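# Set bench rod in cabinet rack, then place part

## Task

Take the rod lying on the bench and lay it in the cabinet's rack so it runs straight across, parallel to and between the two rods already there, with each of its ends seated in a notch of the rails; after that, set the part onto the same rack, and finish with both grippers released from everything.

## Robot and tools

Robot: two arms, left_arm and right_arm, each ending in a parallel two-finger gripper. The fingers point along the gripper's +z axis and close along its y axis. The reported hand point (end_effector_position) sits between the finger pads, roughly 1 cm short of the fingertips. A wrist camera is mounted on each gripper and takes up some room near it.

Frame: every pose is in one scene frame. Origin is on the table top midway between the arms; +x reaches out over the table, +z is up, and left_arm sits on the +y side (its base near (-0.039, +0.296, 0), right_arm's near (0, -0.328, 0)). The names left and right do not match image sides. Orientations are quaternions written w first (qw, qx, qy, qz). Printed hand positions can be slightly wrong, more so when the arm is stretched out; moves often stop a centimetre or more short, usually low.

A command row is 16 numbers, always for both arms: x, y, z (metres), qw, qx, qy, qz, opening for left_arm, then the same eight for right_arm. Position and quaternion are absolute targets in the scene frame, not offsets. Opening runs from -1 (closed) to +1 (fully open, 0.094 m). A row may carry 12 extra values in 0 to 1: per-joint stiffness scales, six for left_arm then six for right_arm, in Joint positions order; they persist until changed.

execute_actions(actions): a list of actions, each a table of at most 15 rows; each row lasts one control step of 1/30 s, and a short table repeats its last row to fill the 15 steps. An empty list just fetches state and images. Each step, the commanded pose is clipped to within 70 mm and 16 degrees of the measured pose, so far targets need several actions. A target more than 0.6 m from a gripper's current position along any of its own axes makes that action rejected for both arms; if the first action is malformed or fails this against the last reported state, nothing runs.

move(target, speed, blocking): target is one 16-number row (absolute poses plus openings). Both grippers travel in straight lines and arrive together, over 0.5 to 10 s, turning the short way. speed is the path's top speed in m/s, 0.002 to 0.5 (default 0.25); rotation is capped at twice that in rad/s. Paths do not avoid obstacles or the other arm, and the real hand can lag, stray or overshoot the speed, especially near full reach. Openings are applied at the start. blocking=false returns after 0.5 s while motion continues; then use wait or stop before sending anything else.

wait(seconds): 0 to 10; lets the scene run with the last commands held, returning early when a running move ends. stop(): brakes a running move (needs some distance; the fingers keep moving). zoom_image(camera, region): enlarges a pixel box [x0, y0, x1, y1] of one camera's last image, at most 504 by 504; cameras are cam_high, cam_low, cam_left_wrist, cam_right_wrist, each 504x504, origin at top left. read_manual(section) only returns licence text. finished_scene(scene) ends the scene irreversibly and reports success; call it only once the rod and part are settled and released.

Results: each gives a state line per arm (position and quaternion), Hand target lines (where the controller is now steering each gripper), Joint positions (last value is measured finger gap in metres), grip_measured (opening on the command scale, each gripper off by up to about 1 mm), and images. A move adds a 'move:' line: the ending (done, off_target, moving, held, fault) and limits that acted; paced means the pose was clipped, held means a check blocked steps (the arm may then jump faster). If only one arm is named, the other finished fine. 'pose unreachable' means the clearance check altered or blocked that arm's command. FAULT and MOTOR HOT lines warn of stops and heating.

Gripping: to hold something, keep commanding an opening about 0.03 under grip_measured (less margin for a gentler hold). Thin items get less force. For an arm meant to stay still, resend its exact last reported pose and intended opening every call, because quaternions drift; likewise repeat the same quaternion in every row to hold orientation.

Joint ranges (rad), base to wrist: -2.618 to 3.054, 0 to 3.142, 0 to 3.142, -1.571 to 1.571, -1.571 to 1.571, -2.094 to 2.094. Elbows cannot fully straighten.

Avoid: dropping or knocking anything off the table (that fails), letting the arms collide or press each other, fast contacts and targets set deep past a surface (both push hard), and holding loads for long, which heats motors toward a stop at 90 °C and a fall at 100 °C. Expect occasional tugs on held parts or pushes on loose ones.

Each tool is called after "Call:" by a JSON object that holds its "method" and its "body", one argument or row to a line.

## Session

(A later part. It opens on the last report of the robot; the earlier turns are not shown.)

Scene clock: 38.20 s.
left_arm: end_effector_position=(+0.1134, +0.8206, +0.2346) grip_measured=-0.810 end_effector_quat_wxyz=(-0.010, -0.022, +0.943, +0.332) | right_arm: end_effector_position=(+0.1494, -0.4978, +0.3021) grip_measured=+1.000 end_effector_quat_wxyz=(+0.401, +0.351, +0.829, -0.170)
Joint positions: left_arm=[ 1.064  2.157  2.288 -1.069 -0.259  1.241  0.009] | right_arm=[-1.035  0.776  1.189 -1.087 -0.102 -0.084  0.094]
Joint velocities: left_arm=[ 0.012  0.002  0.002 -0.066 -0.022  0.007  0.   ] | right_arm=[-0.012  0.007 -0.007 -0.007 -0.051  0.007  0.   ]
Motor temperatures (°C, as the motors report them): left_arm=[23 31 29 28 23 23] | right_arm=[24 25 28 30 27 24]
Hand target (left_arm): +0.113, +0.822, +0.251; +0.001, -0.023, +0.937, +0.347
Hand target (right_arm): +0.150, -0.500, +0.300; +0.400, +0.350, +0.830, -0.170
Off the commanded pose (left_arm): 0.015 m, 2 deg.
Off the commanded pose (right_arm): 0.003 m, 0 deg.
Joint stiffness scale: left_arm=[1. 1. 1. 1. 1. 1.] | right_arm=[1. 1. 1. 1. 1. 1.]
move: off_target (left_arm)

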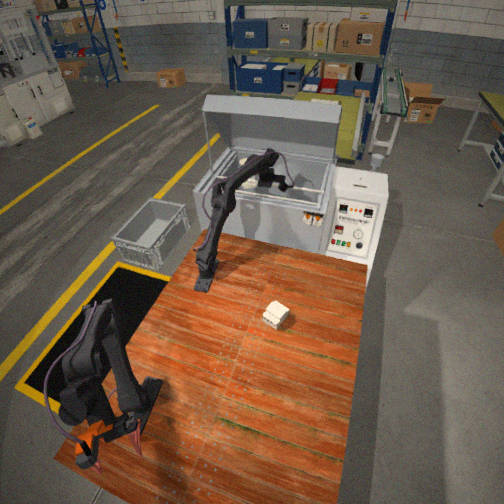

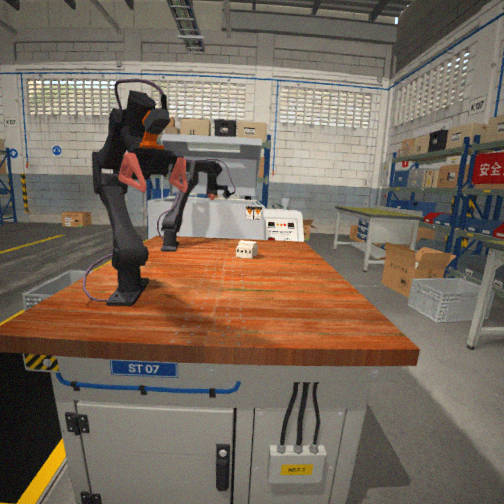

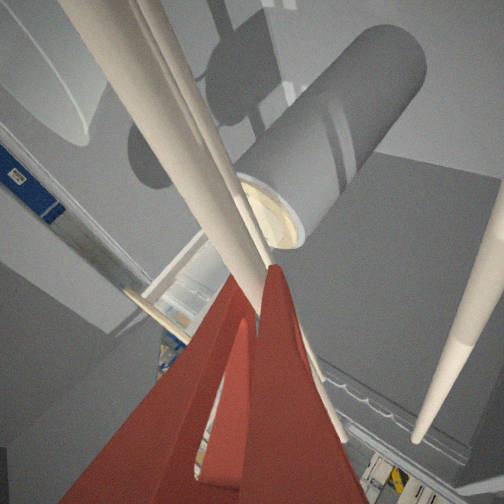

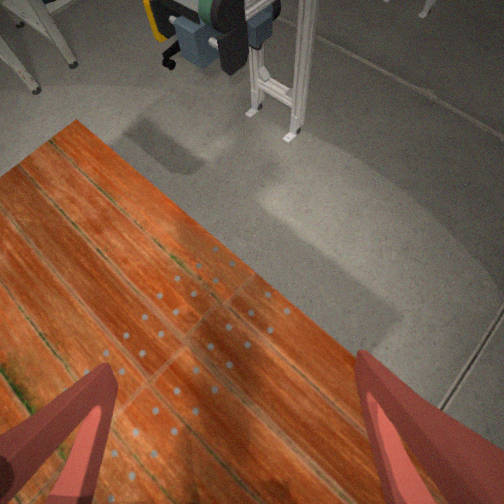

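Call:
{"method": "move", "body": {
  "target": [0.102,0.815,0.222,0.005,-0.025,0.94,0.342,-0.9,0.15,-0.5,0.3,0.4,0.35,0.83,-0.17,1],
  "speed": 0.03
}}

Call:
{"method": "zoom_image", "body": {
  "camera": "cam_high",
  "region": [270, 170, 340, 220]
}}

Call:
{"method": "zoom_image", "body": {
  "camera": "cam_left_wrist",
  "region": [280, 340, 460, 504]
}}

Scene clock: 43.17 s.
left_arm: end_effector_position=(+0.1057, +0.8146, +0.2105) grip_measured=-0.810 end_effector_quat_wxyz=(-0.002, -0.023, +0.945, +0.328) | right_arm: end_effector_position=(+0.1494, -0.4978, +0.3021) grip_measured=+1.000 end_effector_quat_wxyz=(+0.401, +0.351, +0.829, -0.170)
Joint positions: left_arm=[ 1.082  2.075  2.064 -0.929 -0.232  1.249  0.009] | right_arm=[-1.035  0.776  1.189 -1.087 -0.102 -0.084  0.094]
Joint velocities: left_arm=[ 0.012  0.002  0.007 -0.066  0.037 -0.022 -0.   ] | right_arm=[-0.017  0.012  0.012 -0.037  0.037 -0.037  0.   ]
Motor temperatures (°C, as the motors report them): left_arm=[23 32 29 28 23 23] | right_arm=[24 25 28 30 27 24]
Hand target (left_arm): +0.102, +0.815, +0.222; +0.004, -0.025, +0.940, +0.342
Hand target (right_arm): +0.150, -0.500, +0.300; +0.400, +0.350, +0.830, -0.170
Off the commanded pose (left_arm): 0.012 m, 2 deg.
Off the commanded pose (right_arm): 0.003 m, 0 deg.
Joint stiffness scale: left_arm=[1. 1. 1. 1. 1. 1.] | right_arm=[1. 1. 1. 1. 1. 1.]
move: off_target (left_arm)

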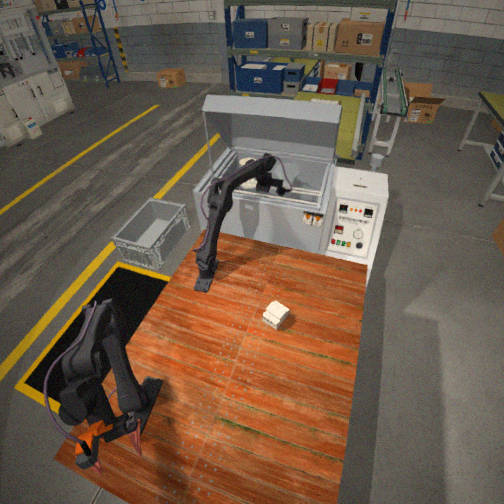

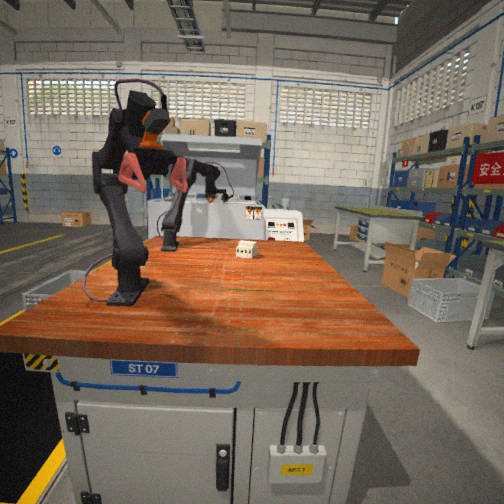

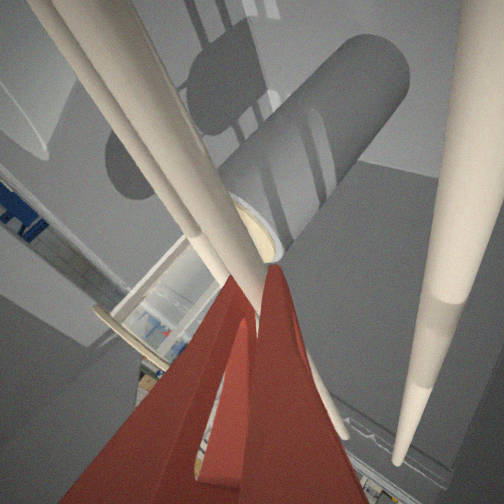

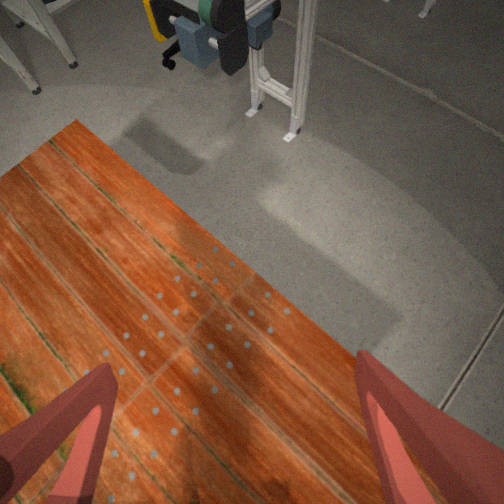

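Region (270, 170, 340, 220) of cam_high's 504x504 image, scaled by 7.200, with more detail than that image has; it fills the top 360 rows of this view, and the rest is white.

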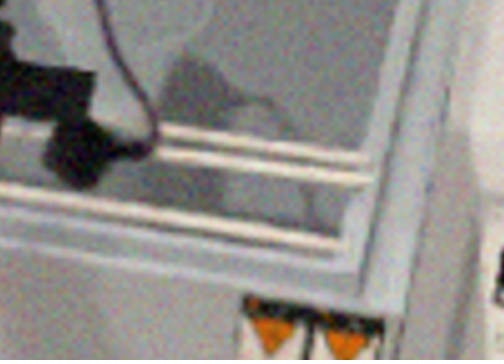

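Region (280, 340, 460, 504) of cam_left_wrist's 504x504 image, scaled by 2.800, with more detail than that image has; it fills the top 459 rows of this view, and the rest is white.

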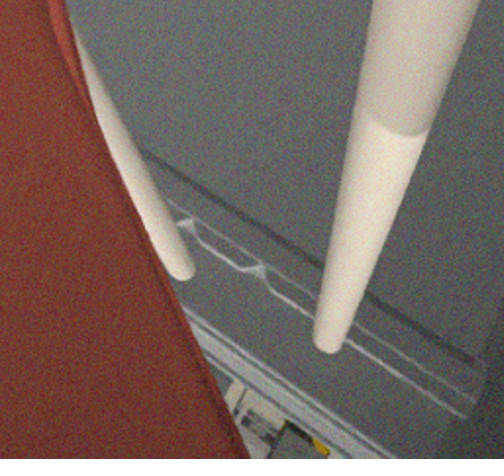

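Call:
{"method": "execute_actions", "body": {
  "actions": [
    [[0.097,0.815,0.225,0.0,-0.025,0.94,0.342,-0.9,0.15,-0.5,0.3,0.4,0.35,0.83,-0.17,1]],
    [[0.092,0.815,0.225,-0.004,-0.025,0.94,0.342,-0.9,0.15,-0.5,0.3,0.4,0.35,0.83,-0.17,1]],
    [[0.092,0.815,0.222,-0.018,-0.022,0.94,0.342,-0.9,0.15,-0.5,0.3,0.4,0.35,0.83,-0.17,1]],
    [[0.092,0.815,0.219,-0.022,-0.022,0.94,0.342,-0.9,0.15,-0.5,0.3,0.4,0.35,0.83,-0.17,1]]
  ]
}}

Call:
{"method": "zoom_image", "body": {
  "camera": "cam_high",
  "region": [270, 170, 340, 220]
}}

Call:
{"method": "zoom_image", "body": {
  "camera": "cam_left_wrist",
  "region": [280, 340, 460, 504]
}}

Scene clock: 50.60 s.
left_arm: end_effector_position=(+0.0975, +0.8155, +0.2102) grip_measured=-0.810 end_effector_quat_wxyz=(-0.010, -0.018, +0.944, +0.328) | right_arm: end_effector_position=(+0.1494, -0.4978, +0.3021) grip_measured=+1.000 end_effector_quat_wxyz=(+0.401, +0.351, +0.829, -0.170)
Joint positions: left_arm=[ 1.096  2.067  2.05  -0.921 -0.236  1.274  0.009] | right_arm=[-1.035  0.776  1.189 -1.087 -0.102 -0.084  0.094]
Joint velocities: left_arm=[-0.012  0.017  0.002  0.022  0.022  0.022 -0.   ] | right_arm=[-0.002 -0.002 -0.007 -0.037 -0.037  0.007  0.   ]
Motor temperatures (°C, as the motors report them): left_arm=[23 34 29 29 23 23] | right_arm=[24 25 28 30 27 24]
Hand target (left_arm): +0.092, +0.815, +0.219; -0.022, -0.022, +0.939, +0.341
Hand target (right_arm): +0.150, -0.500, +0.300; +0.400, +0.350, +0.830, -0.170
Off the commanded pose (left_arm): 0.010 m, 2 deg.
Off the commanded pose (right_arm): 0.003 m, 0 deg.
Joint stiffness scale: left_arm=[1. 1. 1. 1. 1. 1.] | right_arm=[1. 1. 1. 1. 1. 1.]

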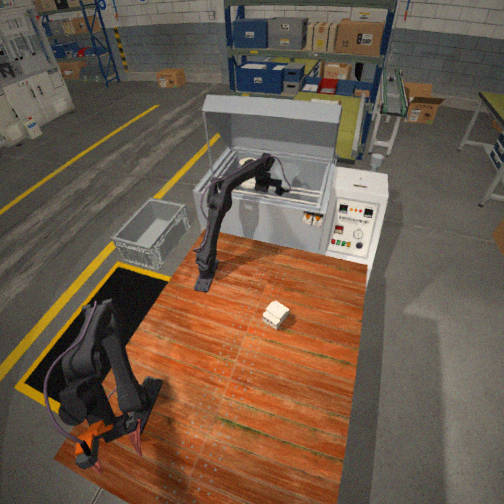

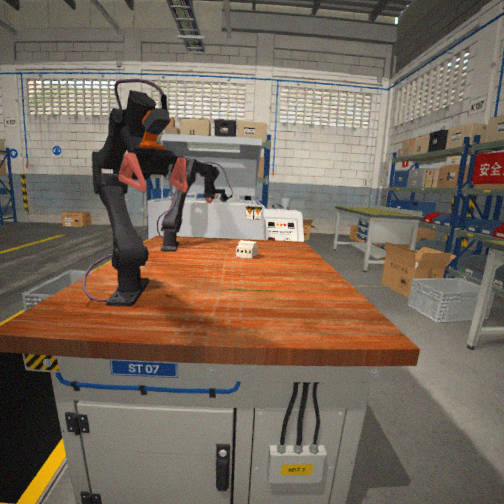

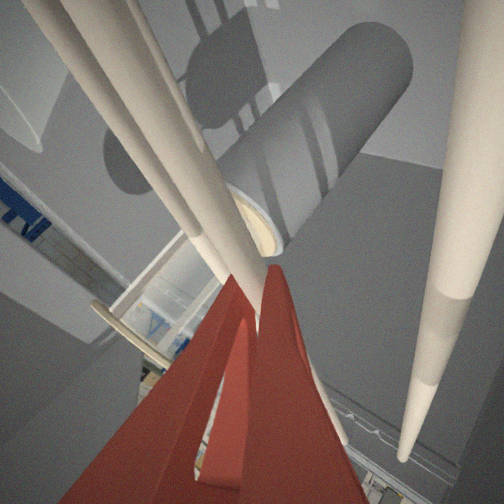

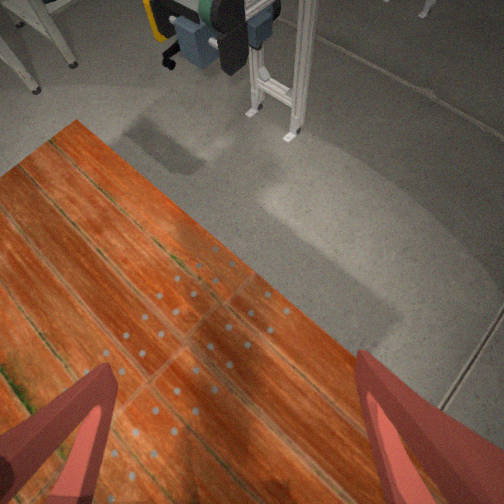

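Region (270, 170, 340, 220) of cam_high's 504x504 image, scaled by 7.200, with more detail than that image has; it fills the top 360 rows of this view, and the rest is white.

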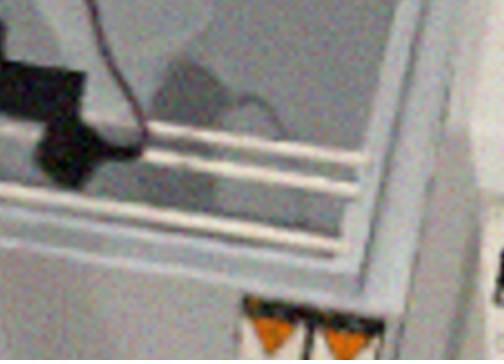

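Region (280, 340, 460, 504) of cam_left_wrist's 504x504 image, scaled by 2.800, with more detail than that image has; it fills the top 459 rows of this view, and the rest is white.

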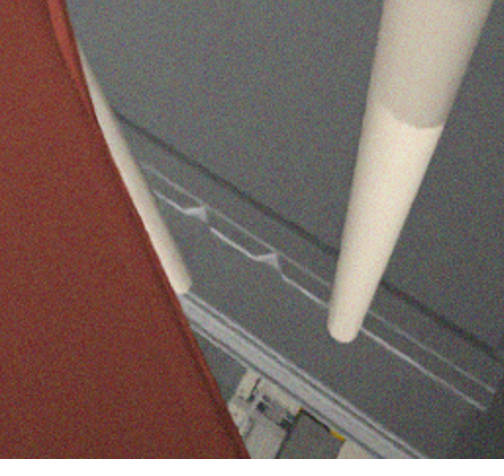

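Call:
{"method": "execute_actions", "body": {
  "actions": [
    [[0.099,0.816,0.216,-0.006,-0.022,0.94,0.342,-0.9,0.15,-0.5,0.3,0.4,0.35,0.83,-0.17,1]],
    [[0.099,0.816,0.212,-0.006,-0.022,0.94,0.342,-0.9,0.15,-0.5,0.3,0.4,0.35,0.83,-0.17,1]],
    [[0.099,0.816,0.208,-0.006,-0.022,0.94,0.342,-0.9,0.15,-0.5,0.3,0.4,0.35,0.83,-0.17,1]]
  ]
}}

Call:
{"method": "zoom_image", "body": {
  "camera": "cam_high",
  "region": [270, 170, 340, 220]
}}

Call:
{"method": "zoom_image", "body": {
  "camera": "cam_left_wrist",
  "region": [280, 340, 460, 504]
}}

Scene clock: 56.20 s.
left_arm: end_effector_position=(+0.0979, +0.8166, +0.1973) grip_measured=-0.810 end_effector_quat_wxyz=(-0.010, -0.018, +0.945, +0.327) | right_arm: end_effector_position=(+0.1494, -0.4978, +0.3021) grip_measured=+1.000 end_effector_quat_wxyz=(+0.401, +0.351, +0.829, -0.170)
Joint positions: left_arm=[ 1.096  2.063  1.994 -0.871 -0.236  1.274  0.009] | right_arm=[-1.035  0.776  1.189 -1.087 -0.102 -0.084  0.094]
Joint velocities: left_arm=[-0.002 -0.012 -0.022  0.022  0.007 -0.051 -0.001] | right_arm=[-0.002 -0.002 -0.017 -0.051  0.007  0.051  0.   ]
Motor temperatures (°C, as the motors report them): left_arm=[23 35 29 29 23 23] | right_arm=[24 25 28 31 27 24]
Hand target (left_arm): +0.099, +0.816, +0.208; -0.006, -0.022, +0.940, +0.342
Hand target (right_arm): +0.150, -0.500, +0.300; +0.400, +0.350, +0.830, -0.170
Off the commanded pose (left_arm): 0.011 m, 2 deg.
Off the commanded pose (right_arm): 0.003 m, 0 deg.
Joint stiffness scale: left_arm=[1. 1. 1. 1. 1. 1.] | right_arm=[1. 1. 1. 1. 1. 1.]

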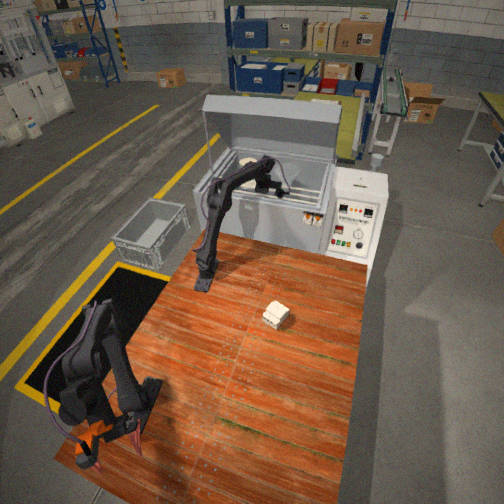

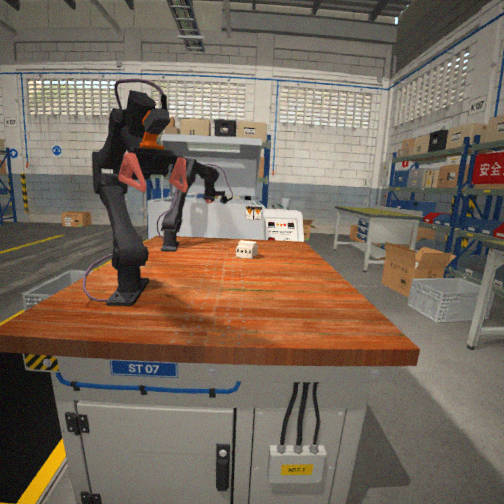

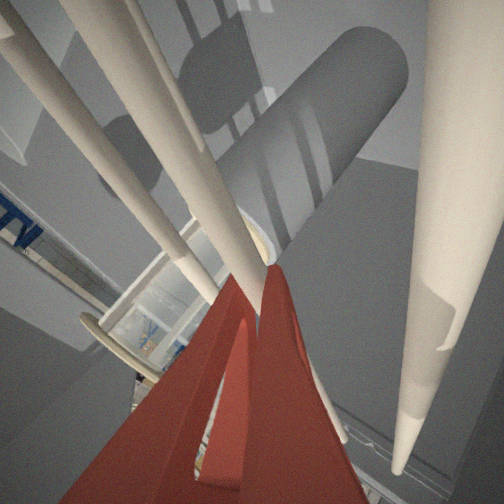

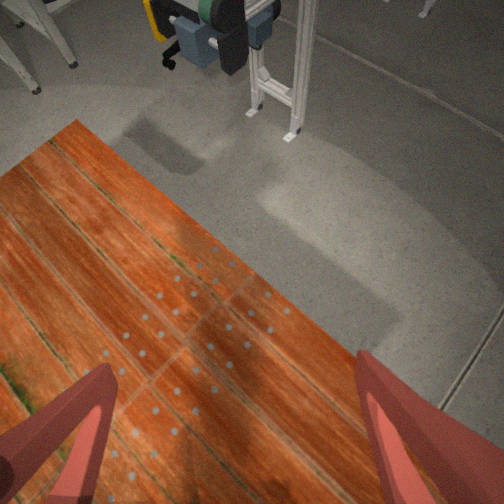

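Region (270, 170, 340, 220) of cam_high's 504x504 image, scaled by 7.200, with more detail than that image has; it fills the top 360 rows of this view, and the rest is white.

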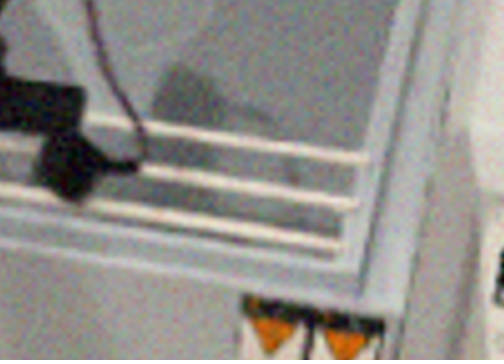

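Region (280, 340, 460, 504) of cam_left_wrist's 504x504 image, scaled by 2.800, with more detail than that image has; it fills the top 459 rows of this view, and the rest is white.

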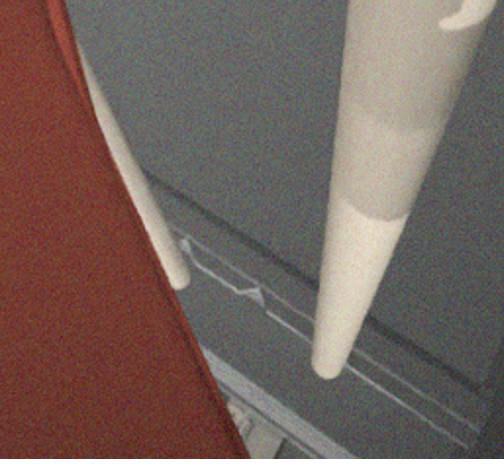

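Call:
{"method": "execute_actions", "body": {
  "actions": [
    [[0.099,0.818,0.207,-0.006,-0.03,0.94,0.342,-0.9,0.15,-0.5,0.3,0.4,0.35,0.83,-0.17,1]],
    [[0.099,0.818,0.203,-0.006,-0.03,0.94,0.342,-0.9,0.15,-0.5,0.3,0.4,0.35,0.83,-0.17,1]],
    [[0.099,0.818,0.203,-0.006,-0.03,0.94,0.342,-0.5,0.15,-0.5,0.3,0.4,0.35,0.83,-0.17,1]]
  ]
}}

Call:
{"method": "move", "body": {
  "target": [0.1,0.73,0.31,0,-0.025,0.94,0.342,-0.5,0.15,-0.5,0.3,0.4,0.35,0.83,-0.17,1],
  "speed": 0.15
}}

Call:
{"method": "zoom_image", "body": {
  "camera": "cam_high",
  "region": [270, 170, 340, 220]
}}

Scene clock: 62.20 s.
left_arm: end_effector_position=(+0.0981, +0.8209, +0.2008) grip_measured=-0.502 end_effector_quat_wxyz=(-0.009, -0.024, +0.941, +0.338) | right_arm: end_effector_position=(+0.1494, -0.4978, +0.3021) grip_measured=+1.000 end_effector_quat_wxyz=(+0.401, +0.351, +0.829, -0.170)
Joint positions: left_arm=[ 1.096  2.063  1.994 -0.849 -0.243  1.267  0.023] | right_arm=[-1.035  0.776  1.189 -1.087 -0.102 -0.084  0.094]
Joint velocities: left_arm=[ 0.002 -0.012 -0.017 -0.022  0.007 -0.051  0.   ] | right_arm=[ 0.007 -0.012 -0.002 -0.037  0.037  0.037  0.   ]
Motor temperatures (°C, as the motors report them): left_arm=[23 35 29 29 23 23] | right_arm=[24 25 28 31 27 24]
Hand target (left_arm): +0.099, +0.818, +0.203; -0.006, -0.030, +0.939, +0.341
Hand target (right_arm): +0.150, -0.500, +0.300; +0.400, +0.350, +0.830, -0.170
Off the commanded pose (left_arm): 0.004 m, 1 deg.
Off the commanded pose (right_arm): 0.003 m, 0 deg.
Joint stiffness scale: left_arm=[1. 1. 1. 1. 1. 1.] | right_arm=[1. 1. 1. 1. 1. 1.]

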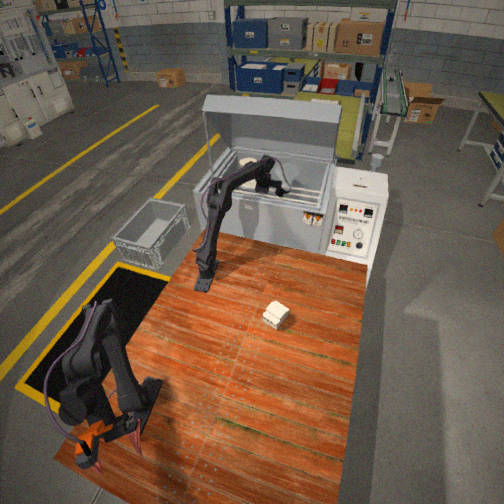

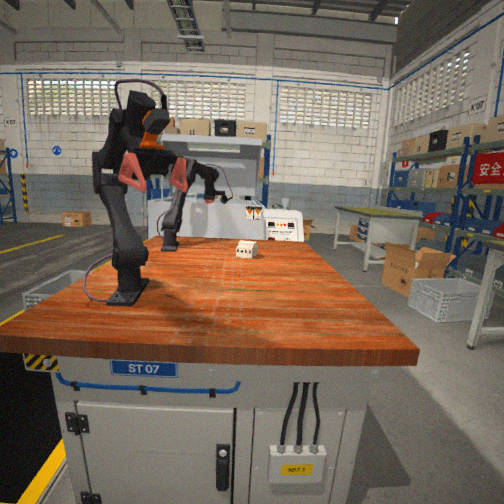

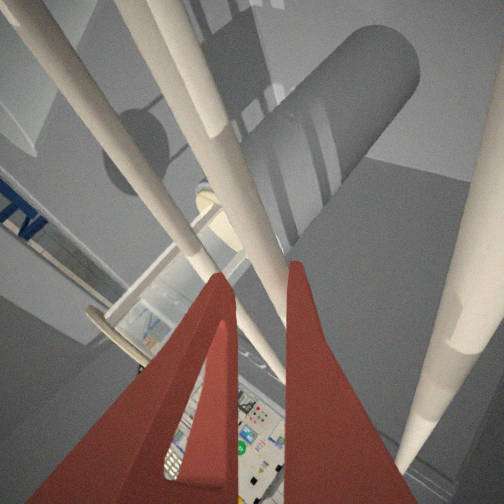

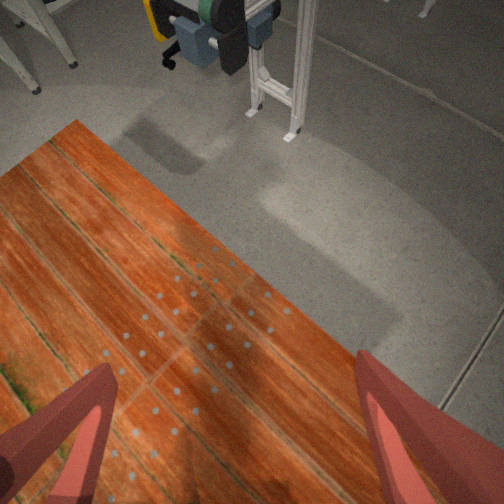

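Scene clock: 63.80 s.
left_arm: end_effector_position=(+0.0976, +0.7325, +0.2986) grip_measured=-0.502 end_effector_quat_wxyz=(-0.005, -0.019, +0.943, +0.332) | right_arm: end_effector_position=(+0.1494, -0.4978, +0.3021) grip_measured=+1.000 end_effector_quat_wxyz=(+0.401, +0.351, +0.829, -0.170)
Joint positions: left_arm=[ 1.021  1.848  2.113 -1.209 -0.275  1.208  0.023] | right_arm=[-1.035  0.776  1.189 -1.087 -0.102 -0.084  0.094]
Joint velocities: left_arm=[-0.007  0.022 -0.017 -0.066  0.022 -0.022  0.   ] | right_arm=[ 0.002 -0.007  0.012  0.022 -0.007 -0.022  0.   ]
Motor temperatures (°C, as the motors report them): left_arm=[23 35 29 29 23 23] | right_arm=[24 25 28 31 27 24]
Hand target (left_arm): +0.100, +0.729, +0.310; +0.001, -0.025, +0.940, +0.342
Hand target (right_arm): +0.150, -0.500, +0.300; +0.400, +0.350, +0.830, -0.170
Off the commanded pose (left_arm): 0.012 m, 2 deg.
Off the commanded pose (right_arm): 0.003 m, 0 deg.
Joint stiffness scale: left_arm=[1. 1. 1. 1. 1. 1.] | right_arm=[1. 1. 1. 1. 1. 1.]
move: off_target (left_arm)

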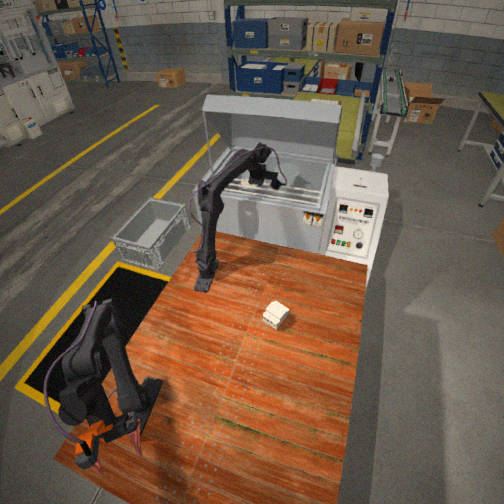

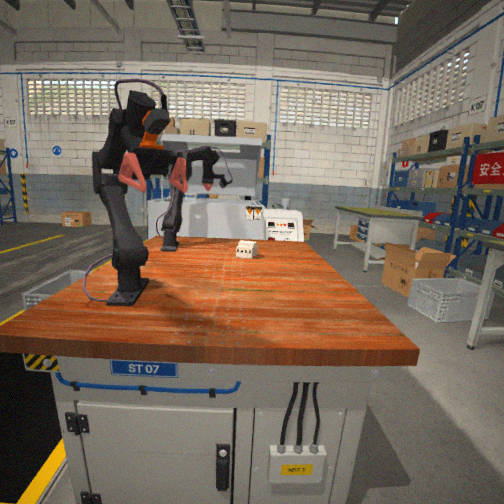

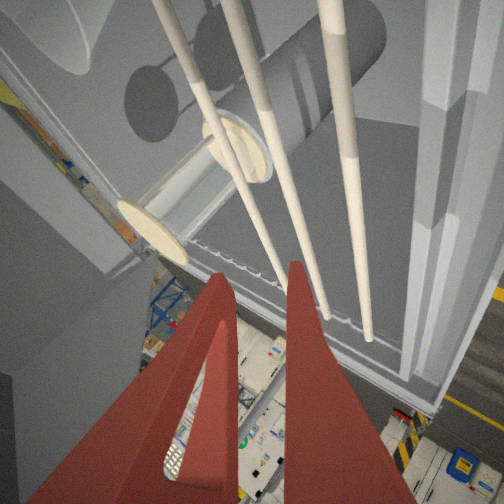

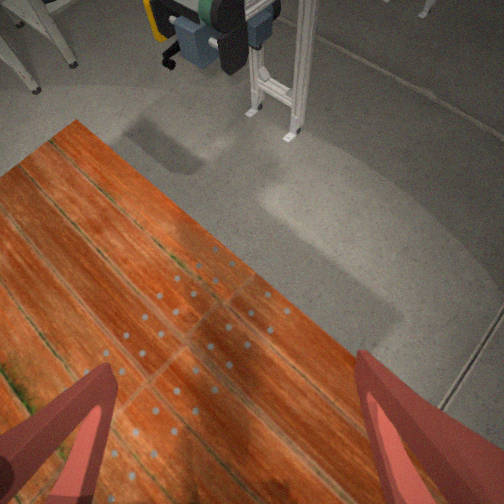

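Region (270, 170, 340, 220) of cam_high's 504x504 image, scaled by 7.200, with more detail than that image has; it fills the top 360 rows of this view, and the rest is white.

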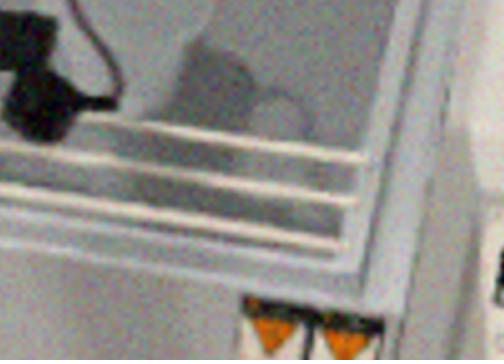

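Call:
{"method": "move", "body": {
  "target": [0.3,0.45,0.28,0.288,-0.505,0.792,0.184,1,0.15,-0.5,0.3,0.4,0.35,0.83,-0.17,1],
  "speed": 0.3
}}

Call:
{"method": "move", "body": {
  "target": [0.33,0.135,0.11,0.288,-0.505,0.792,0.184,1,0.15,-0.5,0.3,0.4,0.35,0.83,-0.17,1]
}}

Scene clock: 69.63 s.
left_arm: end_effector_position=(+0.3015, +0.4449, +0.2755) grip_measured=+1.000 end_effector_quat_wxyz=(+0.283, -0.505, +0.798, +0.166) | right_arm: end_effector_position=(+0.1494, -0.4978, +0.3021) grip_measured=+1.000 end_effector_quat_wxyz=(+0.401, +0.351, +0.829, -0.170)
Joint positions: left_arm=[ 0.032  1.614  1.766 -1.279 -0.517 -0.838  0.094] | right_arm=[-1.035  0.776  1.189 -1.087 -0.102 -0.084  0.094]
Joint velocities: left_arm=[-0.012 -0.007  0.002 -0.022 -0.051 -0.051  0.   ] | right_arm=[ 0.002  0.007 -0.002 -0.007 -0.007  0.007  0.   ]
Motor temperatures (°C, as the motors report them): left_arm=[23 34 29 29 23 23] | right_arm=[24 25 28 31 27 24]
Hand target (left_arm): +0.302, +0.446, +0.279; +0.287, -0.509, +0.793, +0.174
Hand target (right_arm): +0.150, -0.500, +0.300; +0.400, +0.350, +0.830, -0.170
Off the commanded pose (left_arm): 0.007 m, 2 deg.
Off the commanded pose (right_arm): 0.003 m, 0 deg.
Joint stiffness scale: left_arm=[1. 1. 1. 1. 1. 1.] | right_arm=[1. 1. 1. 1. 1. 1.]
move: done

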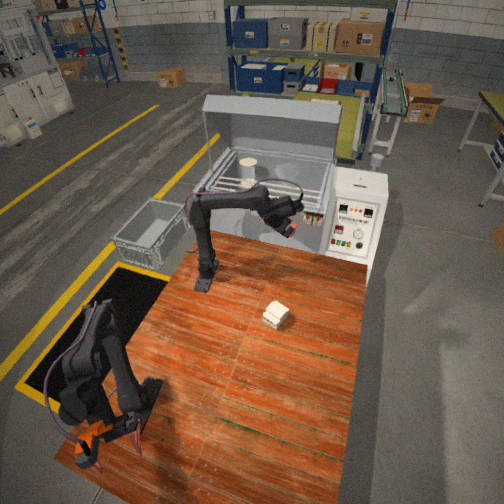

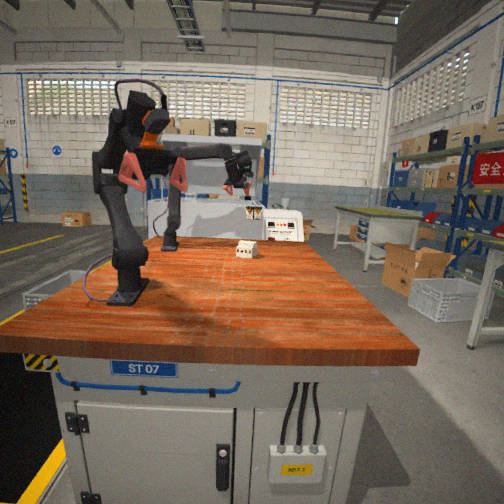

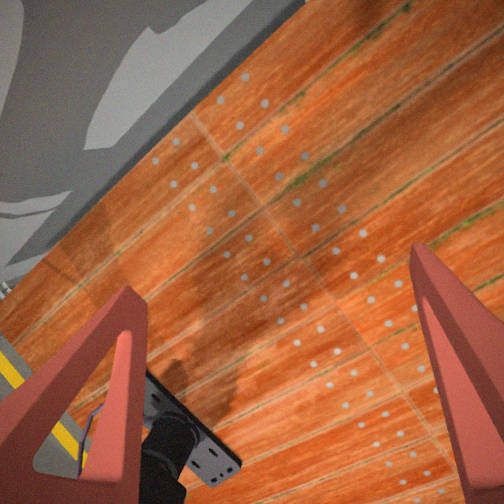

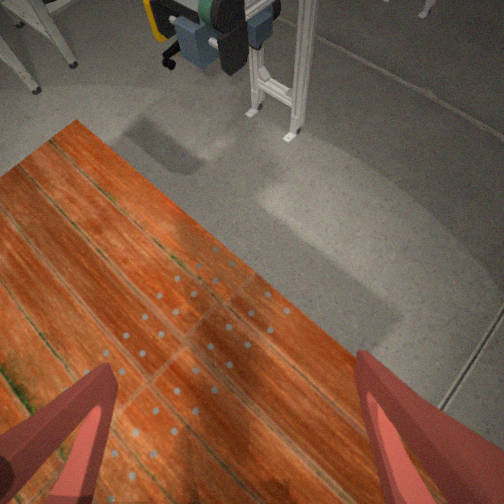

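Scene clock: 71.73 s.
left_arm: end_effector_position=(+0.3240, +0.1306, +0.0986) grip_measured=+1.000 end_effector_quat_wxyz=(+0.272, -0.502, +0.801, +0.183) | right_arm: end_effector_position=(+0.1494, -0.4978, +0.3021) grip_measured=+1.000 end_effector_quat_wxyz=(+0.401, +0.351, +0.829, -0.170)
Joint positions: left_arm=[-0.837  2.217  1.888 -1.457 -0.637 -1.89   0.094] | right_arm=[-1.035  0.776  1.189 -1.087 -0.102 -0.084  0.094]
Joint velocities: left_arm=[-0.032  0.007 -0.007 -0.037 -0.022 -0.037  0.   ] | right_arm=[-0.007 -0.027  0.002  0.007 -0.081 -0.081  0.   ]
Motor temperatures (°C, as the motors report them): left_arm=[23 34 29 29 23 23] | right_arm=[24 25 28 31 27 24]
Hand target (left_arm): +0.328, +0.131, +0.107; +0.282, -0.507, +0.794, +0.179
Hand target (right_arm): +0.150, -0.500, +0.300; +0.400, +0.350, +0.830, -0.170
Off the commanded pose (left_arm): 0.014 m, 2 deg.
Off the commanded pose (right_arm): 0.003 m, 0 deg.
Joint stiffness scale: left_arm=[1. 1. 1. 1. 1. 1.] | right_arm=[1. 1. 1. 1. 1. 1.]
move: off_target (left_arm)

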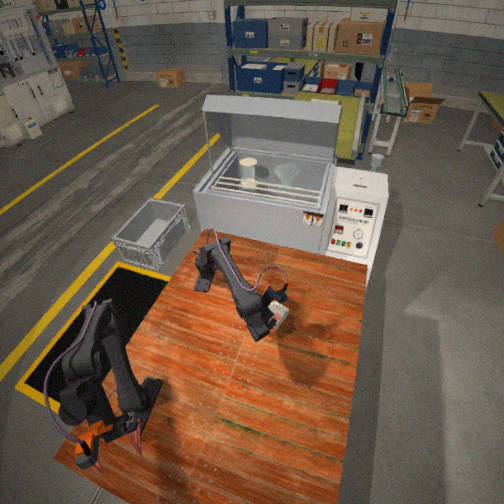

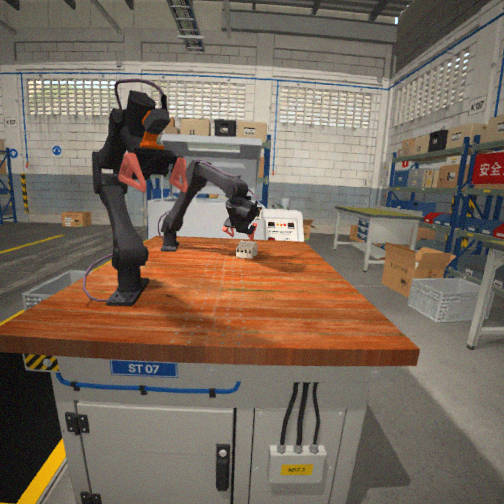

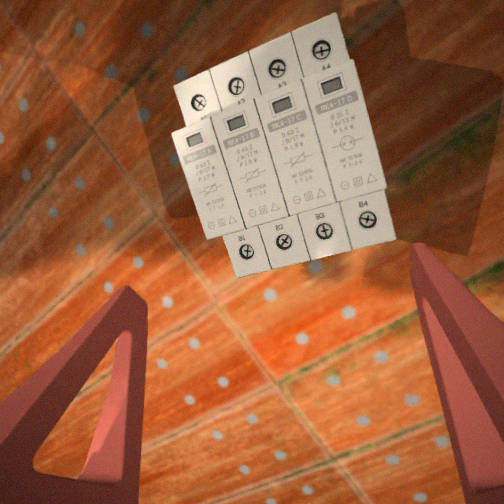

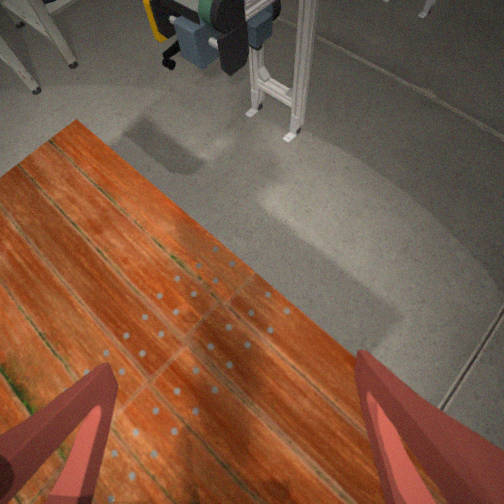

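Call:
{"method": "move", "body": {
  "target": [0.345,0.14,0.1,0.278,-0.546,0.765,0.199,1,0.15,-0.5,0.3,0.4,0.35,0.83,-0.17,1],
  "speed": 0.1
}}

Call:
{"method": "move", "body": {
  "target": [0.353,0.166,0.05,0.278,-0.546,0.765,0.199,1,0.15,-0.5,0.3,0.4,0.35,0.83,-0.17,1],
  "speed": 0.06
}}

Scene clock: 76.03 s.
left_arm: end_effector_position=(+0.3392, +0.1358, +0.0935) grip_measured=+1.000 end_effector_quat_wxyz=(+0.267, -0.540, +0.774, +0.195) | right_arm: end_effector_position=(+0.1494, -0.4978, +0.3021) grip_measured=+1.000 end_effector_quat_wxyz=(+0.401, +0.351, +0.829, -0.170)
Joint positions: left_arm=[-0.8    2.317  2.03  -1.539 -0.631 -1.965  0.094] | right_arm=[-1.035  0.776  1.189 -1.087 -0.102 -0.084  0.094]
Joint velocities: left_arm=[ 0.007  0.007 -0.002  0.022  0.007 -0.022  0.   ] | right_arm=[ 0.007 -0.007  0.007 -0.125  0.007  0.022  0.   ]
Motor temperatures (°C, as the motors report them): left_arm=[23 34 29 28 23 23] | right_arm=[24 25 28 31 27 24]
Hand target (left_arm): +0.345, +0.140, +0.100; +0.279, -0.545, +0.765, +0.197
Hand target (right_arm): +0.150, -0.500, +0.300; +0.400, +0.350, +0.830, -0.170
Off the commanded pose (left_arm): 0.010 m, 2 deg.
Off the commanded pose (right_arm): 0.003 m, 0 deg.
Joint stiffness scale: left_arm=[1. 1. 1. 1. 1. 1.] | right_arm=[1. 1. 1. 1. 1. 1.]
joint sent to its limit (left arm) — the command would take joint 4 (wrist pitch) past its lower limit, so that joint was sent only as far as its limit.
move: done

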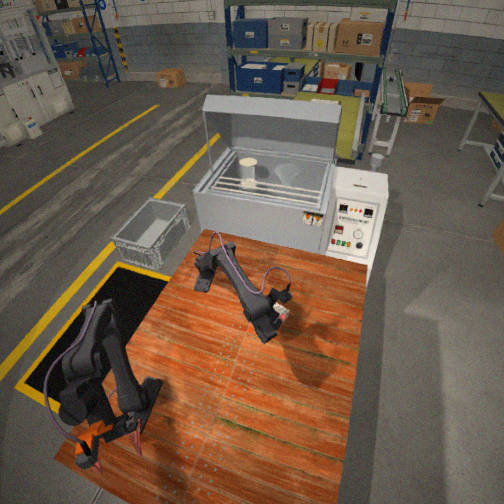

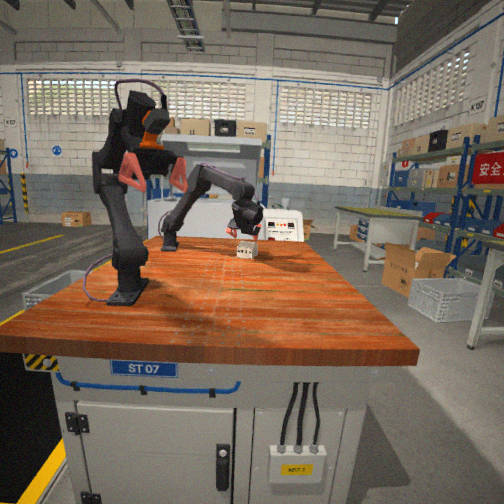

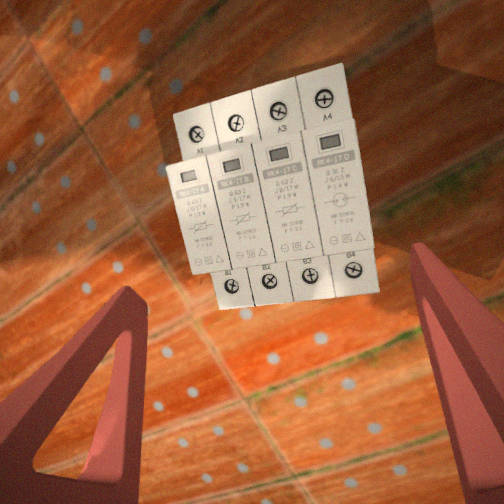

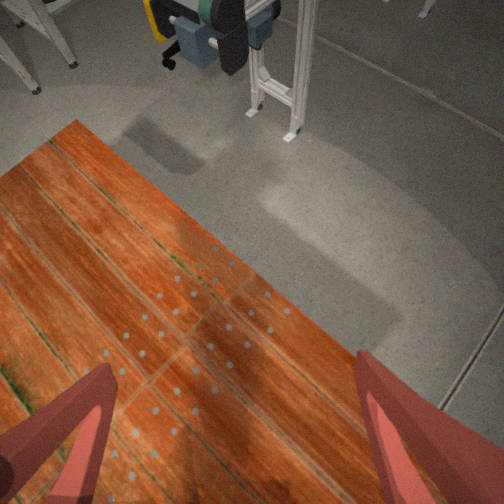

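Scene clock: 77.43 s.
left_arm: end_effector_position=(+0.3513, +0.1583, +0.0483) grip_measured=+1.000 end_effector_quat_wxyz=(+0.267, -0.551, +0.767, +0.192) | right_arm: end_effector_position=(+0.1494, -0.4978, +0.3021) grip_measured=+1.000 end_effector_quat_wxyz=(+0.401, +0.351, +0.829, -0.170)
Joint positions: left_arm=[-0.74   2.317  1.853 -1.32  -0.641 -1.917  0.094] | right_arm=[-1.035  0.776  1.189 -1.087 -0.102 -0.084  0.094]
Joint velocities: left_arm=[-0.007 -0.007  0.002 -0.037  0.007 -0.007  0.   ] | right_arm=[-0.007 -0.007 -0.017 -0.007 -0.051 -0.066  0.   ]
Motor temperatures (°C, as the motors report them): left_arm=[23 34 29 28 23 23] | right_arm=[24 25 28 31 27 24]
Hand target (left_arm): +0.353, +0.166, +0.050; +0.278, -0.546, +0.765, +0.199
Hand target (right_arm): +0.150, -0.500, +0.300; +0.400, +0.350, +0.830, -0.170
Off the commanded pose (left_arm): 0.008 m, 2 deg.
Off the commanded pose (right_arm): 0.003 m, 0 deg.
Joint stiffness scale: left_arm=[1. 1. 1. 1. 1. 1.] | right_arm=[1. 1. 1. 1. 1. 1.]
move: done

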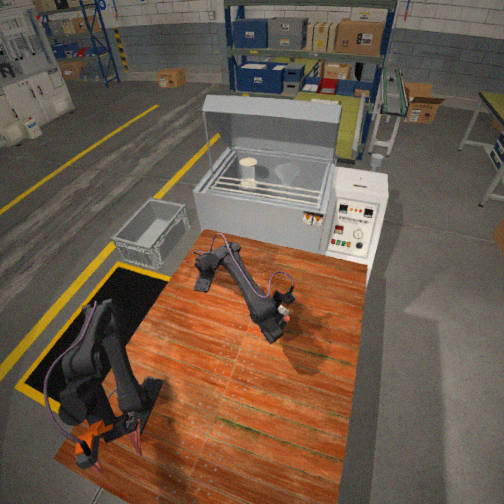

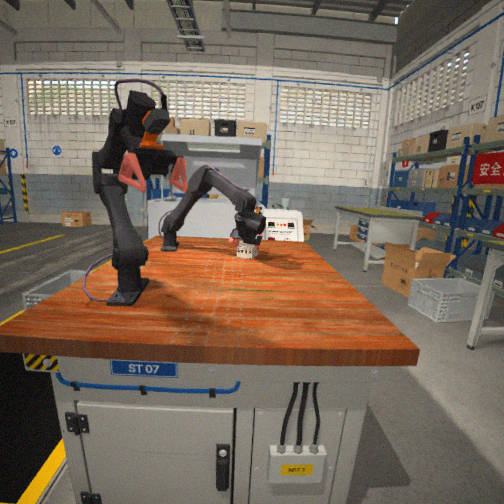

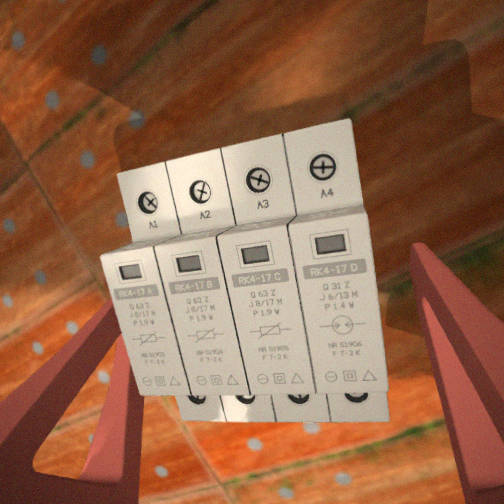

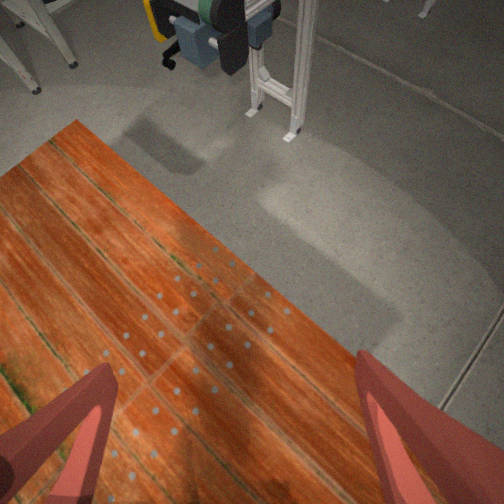

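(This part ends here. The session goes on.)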